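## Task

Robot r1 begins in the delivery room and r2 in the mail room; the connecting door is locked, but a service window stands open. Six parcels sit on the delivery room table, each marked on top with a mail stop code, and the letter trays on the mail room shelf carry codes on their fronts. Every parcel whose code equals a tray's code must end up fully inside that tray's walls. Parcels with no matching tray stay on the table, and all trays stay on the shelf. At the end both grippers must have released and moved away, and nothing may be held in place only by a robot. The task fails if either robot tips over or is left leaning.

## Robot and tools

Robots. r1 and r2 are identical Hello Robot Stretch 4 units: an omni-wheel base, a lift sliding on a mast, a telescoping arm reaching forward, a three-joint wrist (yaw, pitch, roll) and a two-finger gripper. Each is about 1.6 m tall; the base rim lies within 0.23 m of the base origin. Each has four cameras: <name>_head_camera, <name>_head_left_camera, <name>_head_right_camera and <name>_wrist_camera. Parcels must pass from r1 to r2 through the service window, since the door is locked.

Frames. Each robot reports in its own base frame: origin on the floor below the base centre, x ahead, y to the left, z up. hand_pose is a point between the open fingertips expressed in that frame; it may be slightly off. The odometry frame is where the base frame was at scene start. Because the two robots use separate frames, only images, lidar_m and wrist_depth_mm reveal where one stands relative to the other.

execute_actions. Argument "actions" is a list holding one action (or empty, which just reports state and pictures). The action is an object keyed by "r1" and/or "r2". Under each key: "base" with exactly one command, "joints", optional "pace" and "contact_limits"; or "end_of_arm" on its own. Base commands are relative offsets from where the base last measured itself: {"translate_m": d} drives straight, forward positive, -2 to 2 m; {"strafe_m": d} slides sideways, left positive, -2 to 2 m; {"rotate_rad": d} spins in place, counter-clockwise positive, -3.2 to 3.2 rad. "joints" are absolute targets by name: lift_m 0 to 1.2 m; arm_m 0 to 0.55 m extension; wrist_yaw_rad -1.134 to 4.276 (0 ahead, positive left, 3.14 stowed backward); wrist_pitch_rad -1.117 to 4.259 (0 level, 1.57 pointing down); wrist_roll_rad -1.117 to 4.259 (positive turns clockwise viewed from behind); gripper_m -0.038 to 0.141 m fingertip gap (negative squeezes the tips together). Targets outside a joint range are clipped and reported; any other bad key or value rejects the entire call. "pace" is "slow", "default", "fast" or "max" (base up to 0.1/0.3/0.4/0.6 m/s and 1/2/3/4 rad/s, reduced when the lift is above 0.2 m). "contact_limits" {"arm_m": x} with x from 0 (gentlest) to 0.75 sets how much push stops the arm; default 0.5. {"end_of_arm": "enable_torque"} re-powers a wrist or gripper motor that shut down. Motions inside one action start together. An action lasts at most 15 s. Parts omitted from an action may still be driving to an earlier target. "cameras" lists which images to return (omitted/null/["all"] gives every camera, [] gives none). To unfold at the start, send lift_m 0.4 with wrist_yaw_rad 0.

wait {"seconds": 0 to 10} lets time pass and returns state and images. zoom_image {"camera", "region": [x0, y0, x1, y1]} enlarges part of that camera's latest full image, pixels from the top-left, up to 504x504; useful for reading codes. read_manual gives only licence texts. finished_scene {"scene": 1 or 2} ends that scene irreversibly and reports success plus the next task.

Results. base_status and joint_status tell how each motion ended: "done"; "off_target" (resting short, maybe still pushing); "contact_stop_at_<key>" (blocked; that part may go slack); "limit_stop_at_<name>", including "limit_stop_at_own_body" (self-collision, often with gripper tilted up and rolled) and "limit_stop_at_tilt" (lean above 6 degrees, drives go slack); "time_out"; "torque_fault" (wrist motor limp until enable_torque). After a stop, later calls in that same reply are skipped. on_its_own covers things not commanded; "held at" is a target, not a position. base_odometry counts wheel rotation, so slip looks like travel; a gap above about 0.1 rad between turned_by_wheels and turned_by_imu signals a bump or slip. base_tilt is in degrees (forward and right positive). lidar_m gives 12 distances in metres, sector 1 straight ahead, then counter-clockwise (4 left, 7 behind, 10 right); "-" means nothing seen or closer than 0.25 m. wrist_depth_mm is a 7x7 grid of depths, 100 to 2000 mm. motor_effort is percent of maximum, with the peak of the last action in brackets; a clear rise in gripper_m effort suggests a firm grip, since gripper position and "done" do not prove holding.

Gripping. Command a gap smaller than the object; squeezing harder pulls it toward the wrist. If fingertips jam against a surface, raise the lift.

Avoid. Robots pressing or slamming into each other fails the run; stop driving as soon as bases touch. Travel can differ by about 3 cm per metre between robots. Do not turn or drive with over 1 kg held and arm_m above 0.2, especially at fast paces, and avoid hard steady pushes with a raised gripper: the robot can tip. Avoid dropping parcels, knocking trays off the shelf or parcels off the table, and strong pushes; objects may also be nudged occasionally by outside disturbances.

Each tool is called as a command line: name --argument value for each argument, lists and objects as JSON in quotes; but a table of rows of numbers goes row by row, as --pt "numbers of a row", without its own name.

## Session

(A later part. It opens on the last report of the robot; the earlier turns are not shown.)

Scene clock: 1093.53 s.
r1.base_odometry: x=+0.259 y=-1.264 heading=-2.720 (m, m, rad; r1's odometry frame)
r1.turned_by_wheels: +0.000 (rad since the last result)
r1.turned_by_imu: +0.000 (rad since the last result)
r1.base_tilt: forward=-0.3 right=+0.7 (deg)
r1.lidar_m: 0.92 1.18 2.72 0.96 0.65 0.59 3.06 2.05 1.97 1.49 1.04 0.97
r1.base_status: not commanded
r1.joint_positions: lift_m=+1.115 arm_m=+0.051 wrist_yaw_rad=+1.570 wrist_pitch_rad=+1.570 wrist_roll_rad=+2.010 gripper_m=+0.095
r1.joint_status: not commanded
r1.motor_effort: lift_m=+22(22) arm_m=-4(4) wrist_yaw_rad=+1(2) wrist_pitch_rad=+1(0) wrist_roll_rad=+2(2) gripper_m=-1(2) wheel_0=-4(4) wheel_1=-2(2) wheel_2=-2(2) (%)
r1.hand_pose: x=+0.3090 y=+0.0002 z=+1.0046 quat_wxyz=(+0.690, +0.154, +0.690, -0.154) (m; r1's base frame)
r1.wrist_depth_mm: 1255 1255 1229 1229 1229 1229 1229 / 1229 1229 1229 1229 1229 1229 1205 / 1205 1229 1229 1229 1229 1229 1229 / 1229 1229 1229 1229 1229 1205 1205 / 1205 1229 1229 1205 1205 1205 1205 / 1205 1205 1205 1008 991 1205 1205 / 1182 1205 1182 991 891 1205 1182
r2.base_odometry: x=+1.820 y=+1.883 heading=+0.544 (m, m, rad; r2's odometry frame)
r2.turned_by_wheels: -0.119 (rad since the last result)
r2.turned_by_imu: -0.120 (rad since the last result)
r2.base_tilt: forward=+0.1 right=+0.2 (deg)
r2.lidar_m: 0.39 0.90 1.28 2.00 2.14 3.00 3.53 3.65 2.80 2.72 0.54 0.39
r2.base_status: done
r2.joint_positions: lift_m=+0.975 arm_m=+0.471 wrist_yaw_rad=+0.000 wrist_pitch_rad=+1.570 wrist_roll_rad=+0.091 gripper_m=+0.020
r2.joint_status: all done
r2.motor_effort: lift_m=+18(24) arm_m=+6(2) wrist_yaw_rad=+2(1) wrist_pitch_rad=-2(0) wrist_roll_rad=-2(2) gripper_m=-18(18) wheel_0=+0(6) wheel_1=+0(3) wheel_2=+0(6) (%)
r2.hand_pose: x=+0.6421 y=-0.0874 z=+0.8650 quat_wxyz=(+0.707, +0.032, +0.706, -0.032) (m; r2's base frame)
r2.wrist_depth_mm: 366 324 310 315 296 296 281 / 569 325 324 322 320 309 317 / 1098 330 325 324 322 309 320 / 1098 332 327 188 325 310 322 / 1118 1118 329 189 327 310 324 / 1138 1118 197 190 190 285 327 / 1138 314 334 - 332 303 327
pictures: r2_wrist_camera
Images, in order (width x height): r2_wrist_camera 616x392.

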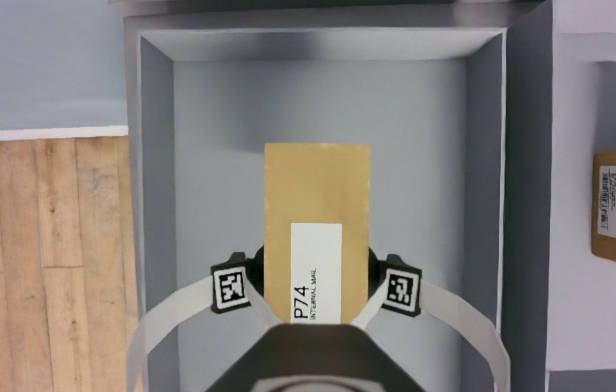

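Centered. Lower and release.

execute_actions --actions '[{"r2":{"joints":{"lift_m":0.899},"pace":"default"}}]' --cameras '[]'

execute_actions --actions '[{"r2":{"joints":{"gripper_m":0.08},"pace":"fast"}}]' --cameras '["r2_wrist_camera"]'

execute_actions --actions '[{"r2":{"joints":{"lift_m":0.97},"pace":"max"}}]' --cameras '[]'

execute_actions --actions '[{"r2":{"base":{"translate_m":-0.3},"joints":{"arm_m":0.02},"pace":"max"},"r1":{"base":{"rotate_rad":1.6},"pace":"fast"}}]' --cameras '["r2_head_camera","r2_head_right_camera","r1_head_camera","r1_head_left_camera"]'

Scene clock: 1111.80 s.
r1.base_odometry: x=+0.259 y=-1.264 heading=-2.720 (m, m, rad; r1's odometry frame)
r1.turned_by_wheels: +0.000 (rad since the last result)
r1.turned_by_imu: +0.000 (rad since the last result)
r1.base_tilt: forward=-0.3 right=+0.6 (deg)
r1.lidar_m: 0.90 1.18 2.73 0.95 0.61 0.59 3.06 2.03 1.96 1.54 1.04 0.97
r1.base_status: not commanded
r1.joint_positions: lift_m=+1.115 arm_m=+0.051 wrist_yaw_rad=+1.570 wrist_pitch_rad=+1.570 wrist_roll_rad=+2.010 gripper_m=+0.095
r1.joint_status: not commanded
r1.motor_effort: lift_m=+23(22) arm_m=-4(4) wrist_yaw_rad=+1(2) wrist_pitch_rad=+1(0) wrist_roll_rad=+2(1) gripper_m=-3(0) wheel_0=-4(3) wheel_1=-2(2) wheel_2=-1(2) (%)
r1.hand_pose: x=+0.3090 y=+0.0002 z=+1.0046 quat_wxyz=(+0.690, +0.154, +0.690, -0.154) (m; r1's base frame)
r1.wrist_depth_mm: 1229 1229 1255 1255 1229 1229 1229 / 1229 1255 1229 1229 1229 1229 1229 / 1229 1229 1205 1205 1205 1229 1205 / 1229 1229 1229 1205 1205 1205 1205 / 1205 1205 1205 1205 1229 1205 1205 / 1205 1205 1205 991 991 1182 1182 / 1205 1205 1182 991 891 1205 1205
r2.base_odometry: x=+1.820 y=+1.883 heading=+0.544 (m, m, rad; r2's odometry frame)
r2.turned_by_wheels: +0.000 (rad since the last result)
r2.turned_by_imu: +0.000 (rad since the last result)
r2.base_tilt: forward=+0.1 right=+0.3 (deg)
r2.lidar_m: 0.37 0.90 1.27 2.02 2.15 3.02 3.53 3.67 2.81 2.73 0.55 0.39
r2.base_status: not commanded
r2.joint_positions: lift_m=+0.899 arm_m=+0.471 wrist_yaw_rad=+0.000 wrist_pitch_rad=+1.570 wrist_roll_rad=+0.091 gripper_m=+0.020
r2.joint_status: all done
r2.motor_effort: lift_m=+17(15) arm_m=+6(5) wrist_yaw_rad=+3(2) wrist_pitch_rad=-1(1) wrist_roll_rad=-1(2) gripper_m=-19(19) wheel_0=+1(1) wheel_1=+0(0) wheel_2=+0(0) (%)
r2.hand_pose: x=+0.6421 y=-0.0874 z=+0.7890 quat_wxyz=(+0.707, +0.032, +0.706, -0.032) (m; r2's base frame)
r2.wrist_depth_mm: 340 232 246 246 244 243 206 / 508 248 248 248 246 245 207 / 976 250 249 248 247 246 207 / 1042 250 251 188 249 248 208 / 1042 249 252 189 250 250 207 / 1060 219 197 190 189 249 207 / 1060 218 257 - 254 253 206
pictures: none
No camera images: the call's "cameras" was empty. Leave "cameras" out to get every camera's image.

Scene clock: 1113.20 s.
r1.base_odometry: x=+0.259 y=-1.264 heading=-2.720 (m, m, rad; r1's odometry frame)
r1.turned_by_wheels: +0.000 (rad since the last result)
r1.turned_by_imu: +0.000 (rad since the last result)
r1.base_tilt: forward=-0.3 right=+0.6 (deg)
r1.lidar_m: 0.89 1.19 2.74 0.94 0.65 0.60 3.05 2.06 1.97 1.50 1.06 0.96
r1.base_status: not commanded
r1.joint_positions: lift_m=+1.115 arm_m=+0.051 wrist_yaw_rad=+1.570 wrist_pitch_rad=+1.570 wrist_roll_rad=+2.010 gripper_m=+0.095
r1.joint_status: not commanded
r1.motor_effort: lift_m=+23(22) arm_m=-4(4) wrist_yaw_rad=+1(0) wrist_pitch_rad=+1(0) wrist_roll_rad=+0(2) gripper_m=-2(1) wheel_0=-4(4) wheel_1=-2(3) wheel_2=-2(1) (%)
r1.hand_pose: x=+0.3090 y=+0.0002 z=+1.0046 quat_wxyz=(+0.690, +0.154, +0.690, -0.154) (m; r1's base frame)
r1.wrist_depth_mm: 1255 1255 1229 1229 1255 1229 1229 / 1255 1229 1255 1229 1205 1229 1229 / 1229 1229 1229 1229 1229 1205 1205 / 1205 1229 1205 1205 1205 1205 1205 / 1229 1205 1229 1205 1205 1205 1205 / 1205 1205 1205 1008 991 1205 1205 / 1205 1205 1205 991 891 1182 1182
r2.base_odometry: x=+1.820 y=+1.883 heading=+0.544 (m, m, rad; r2's odometry frame)
r2.turned_by_wheels: +0.000 (rad since the last result)
r2.turned_by_imu: +0.000 (rad since the last result)
r2.base_tilt: forward=+0.1 right=+0.3 (deg)
r2.lidar_m: 0.36 0.91 1.28 2.00 2.13 2.96 3.53 3.66 2.78 2.71 0.55 0.40
r2.base_status: not commanded
r2.joint_positions: lift_m=+0.899 arm_m=+0.471 wrist_yaw_rad=+0.000 wrist_pitch_rad=+1.570 wrist_roll_rad=+0.091 gripper_m=+0.080
r2.joint_status: all done
r2.motor_effort: lift_m=+17(17) arm_m=+6(6) wrist_yaw_rad=+0(1) wrist_pitch_rad=-2(1) wrist_roll_rad=-1(2) gripper_m=-3(21) wheel_0=+1(1) wheel_1=+0(0) wheel_2=+0(0) (%)
r2.hand_pose: x=+0.6421 y=-0.0874 z=+0.7890 quat_wxyz=(+0.707, +0.032, +0.706, -0.032) (m; r2's base frame)
r2.wrist_depth_mm: 342 232 247 246 244 243 206 / 504 248 248 247 246 246 207 / 976 249 250 247 247 246 208 / 1025 250 251 198 249 248 208 / 1042 249 252 200 250 250 208 / 1060 233 255 200 200 249 207 / 1060 217 257 - 254 248 206
pictures: r2_wrist_camera
Images, in order (width x height): r2_wrist_camera 616x392.

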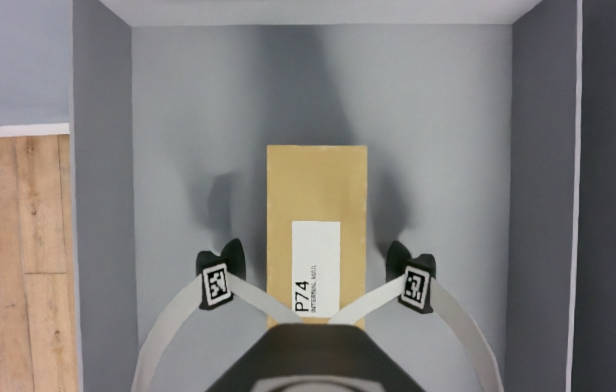

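Scene clock: 1114.00 s.
r1.base_odometry: x=+0.259 y=-1.264 heading=-2.720 (m, m, rad; r1's odometry frame)
r1.turned_by_wheels: +0.000 (rad since the last result)
r1.turned_by_imu: +0.000 (rad since the last result)
r1.base_tilt: forward=-0.3 right=+0.6 (deg)
r1.lidar_m: 0.90 1.18 2.73 0.92 0.63 0.58 3.08 2.02 1.97 1.52 1.04 0.96
r1.base_status: not commanded
r1.joint_positions: lift_m=+1.115 arm_m=+0.051 wrist_yaw_rad=+1.570 wrist_pitch_rad=+1.570 wrist_roll_rad=+2.010 gripper_m=+0.095
r1.joint_status: not commanded
r1.motor_effort: lift_m=+23(22) arm_m=-4(4) wrist_yaw_rad=+1(1) wrist_pitch_rad=+1(1) wrist_roll_rad=+2(2) gripper_m=-2(2) wheel_0=-4(4) wheel_1=-2(2) wheel_2=-1(1) (%)
r1.hand_pose: x=+0.3090 y=+0.0002 z=+1.0046 quat_wxyz=(+0.690, +0.154, +0.690, -0.154) (m; r1's base frame)
r1.wrist_depth_mm: 1229 1229 1229 1229 1229 1229 1229 / 1229 1255 1255 1229 1229 1229 1205 / 1229 1229 1229 1205 1205 1229 1229 / 1205 1229 1229 1205 1229 1229 1205 / 1205 1205 1205 1205 1205 1205 1205 / 1229 1229 1205 991 991 1205 1205 / 1205 1205 1205 976 891 1182 1182
r2.base_odometry: x=+1.820 y=+1.883 heading=+0.544 (m, m, rad; r2's odometry frame)
r2.turned_by_wheels: +0.000 (rad since the last result)
r2.turned_by_imu: +0.000 (rad since the last result)
r2.base_tilt: forward=+0.1 right=+0.3 (deg)
r2.lidar_m: 0.38 0.88 1.27 2.00 2.13 2.98 3.50 3.65 2.80 2.70 0.55 0.41
r2.base_status: not commanded
r2.joint_positions: lift_m=+0.970 arm_m=+0.471 wrist_yaw_rad=+0.000 wrist_pitch_rad=+1.570 wrist_roll_rad=+0.091 gripper_m=+0.080
r2.joint_status: all done
r2.motor_effort: lift_m=+23(30) arm_m=+5(6) wrist_yaw_rad=+2(2) wrist_pitch_rad=+1(0) wrist_roll_rad=-2(2) gripper_m=-3(2) wheel_0=+0(1) wheel_1=+0(0) wheel_2=+0(0) (%)
r2.hand_pose: x=+0.6421 y=-0.0874 z=+0.8596 quat_wxyz=(+0.707, +0.032, +0.706, -0.032) (m; r2's base frame)
r2.wrist_depth_mm: 368 319 296 296 296 296 271 / 569 322 319 317 315 297 279 / 1098 325 320 319 317 310 281 / 1118 327 322 268 320 310 282 / 1098 329 324 271 322 310 319 / 1118 1118 325 271 324 287 322 / 1138 1118 329 - 325 307 322
pictures: none
No camera images: the call's "cameras" was empty. Leave "cameras" out to get every camera's image.

Scene clock: 1116.57 s.
r1.base_odometry: x=+0.259 y=-1.264 heading=-1.121 (m, m, rad; r1's odometry frame)
r1.turned_by_wheels: +1.600 (rad since the last result)
r1.turned_by_imu: +1.573 (rad since the last result)
r1.base_tilt: forward=-0.3 right=+0.6 (deg)
r1.lidar_m: 0.92 0.63 0.58 2.95 2.07 1.95 1.49 1.06 0.97 0.92 1.36 2.73
r1.base_status: done
r1.joint_positions: lift_m=+1.115 arm_m=+0.051 wrist_yaw_rad=+1.570 wrist_pitch_rad=+1.570 wrist_roll_rad=+2.010 gripper_m=+0.095
r1.joint_status: not commanded
r1.motor_effort: lift_m=+22(22) arm_m=-4(4) wrist_yaw_rad=+1(1) wrist_pitch_rad=+0(1) wrist_roll_rad=+1(3) gripper_m=-1(3) wheel_0=-2(6) wheel_1=-1(6) wheel_2=-1(7) (%)
r1.hand_pose: x=+0.3090 y=+0.0002 z=+1.0046 quat_wxyz=(+0.690, +0.154, +0.690, -0.154) (m; r1's base frame)
r1.wrist_depth_mm: 1229 1229 1255 1229 1229 1229 1205 / 1229 1229 1229 1229 1229 1229 1229 / 1229 1229 1229 1229 1229 1229 1205 / 1229 1205 1229 1229 1229 1205 1205 / 1205 1229 1205 1205 1205 1205 1205 / 1042 1205 1205 1008 991 1182 1182 / 1205 1205 1182 991 891 1182 1182
r2.base_odometry: x=+1.564 y=+1.728 heading=+0.544 (m, m, rad; r2's odometry frame)
r2.turned_by_wheels: +0.000 (rad since the last result)
r2.turned_by_imu: -0.001 (rad since the last result)
r2.base_tilt: forward=+0.0 right=+0.3 (deg)
r2.lidar_m: 0.67 1.17 1.73 2.03 2.15 2.99 3.20 3.31 2.80 2.70 0.96 0.72
r2.base_status: done
r2.joint_positions: lift_m=+0.970 arm_m=+0.021 wrist_yaw_rad=+0.000 wrist_pitch_rad=+1.570 wrist_roll_rad=+0.090 gripper_m=+0.080
r2.joint_status: all done
r2.motor_effort: lift_m=+23(22) arm_m=-6(9) wrist_yaw_rad=+3(1) wrist_pitch_rad=-2(2) wrist_roll_rad=-2(2) gripper_m=-3(2) wheel_0=-1(5) wheel_1=+0(2) wheel_2=-1(14) (%)
r2.hand_pose: x=+0.1920 y=-0.0874 z=+0.8596 quat_wxyz=(+0.707, +0.032, +0.706, -0.032) (m; r2's base frame)
r2.wrist_depth_mm: 1098 1078 1078 1060 1078 1060 1060 / 1098 1098 1078 1078 1078 1078 1060 / 1078 1098 1078 1078 1098 1078 1078 / 1098 1118 1098 1098 1078 1078 1078 / 1118 1118 891 891 1098 1098 1078 / 1118 1118 891 878 891 1098 1098 / 1138 1138 1118 - 1118 1118 1118
pictures: r1_head_camera, r1_head_left_camera, r2_head_camera, r2_head_right_camera
Images, in order (width x height): r1_head_camera 420x560, r1_head_left_camera 420x672, r2_head_camera 420x560, r2_head_right_camera 420x672.

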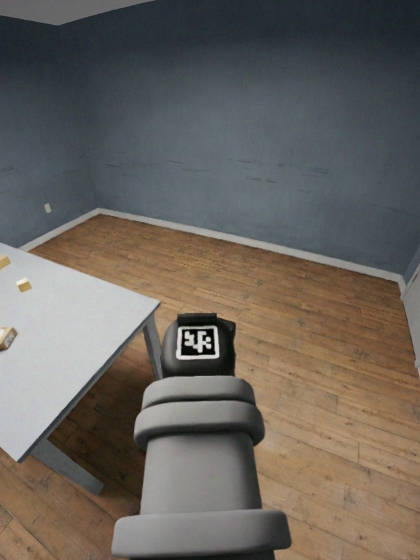

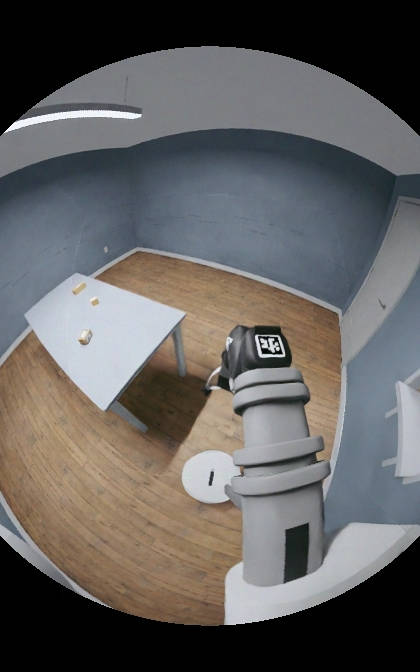

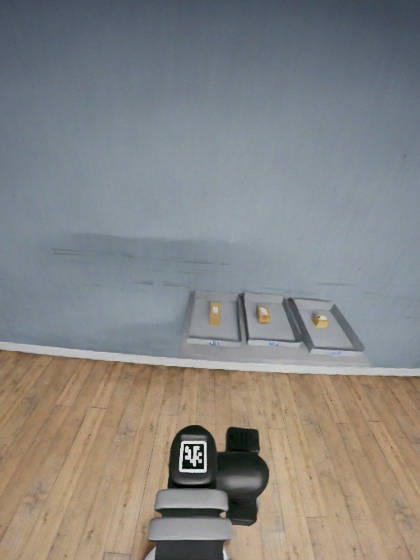

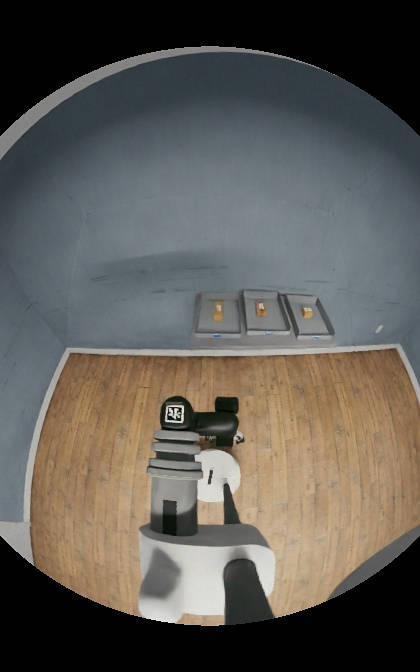

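finished_scene --scene 1

The scene is finished: the task was done.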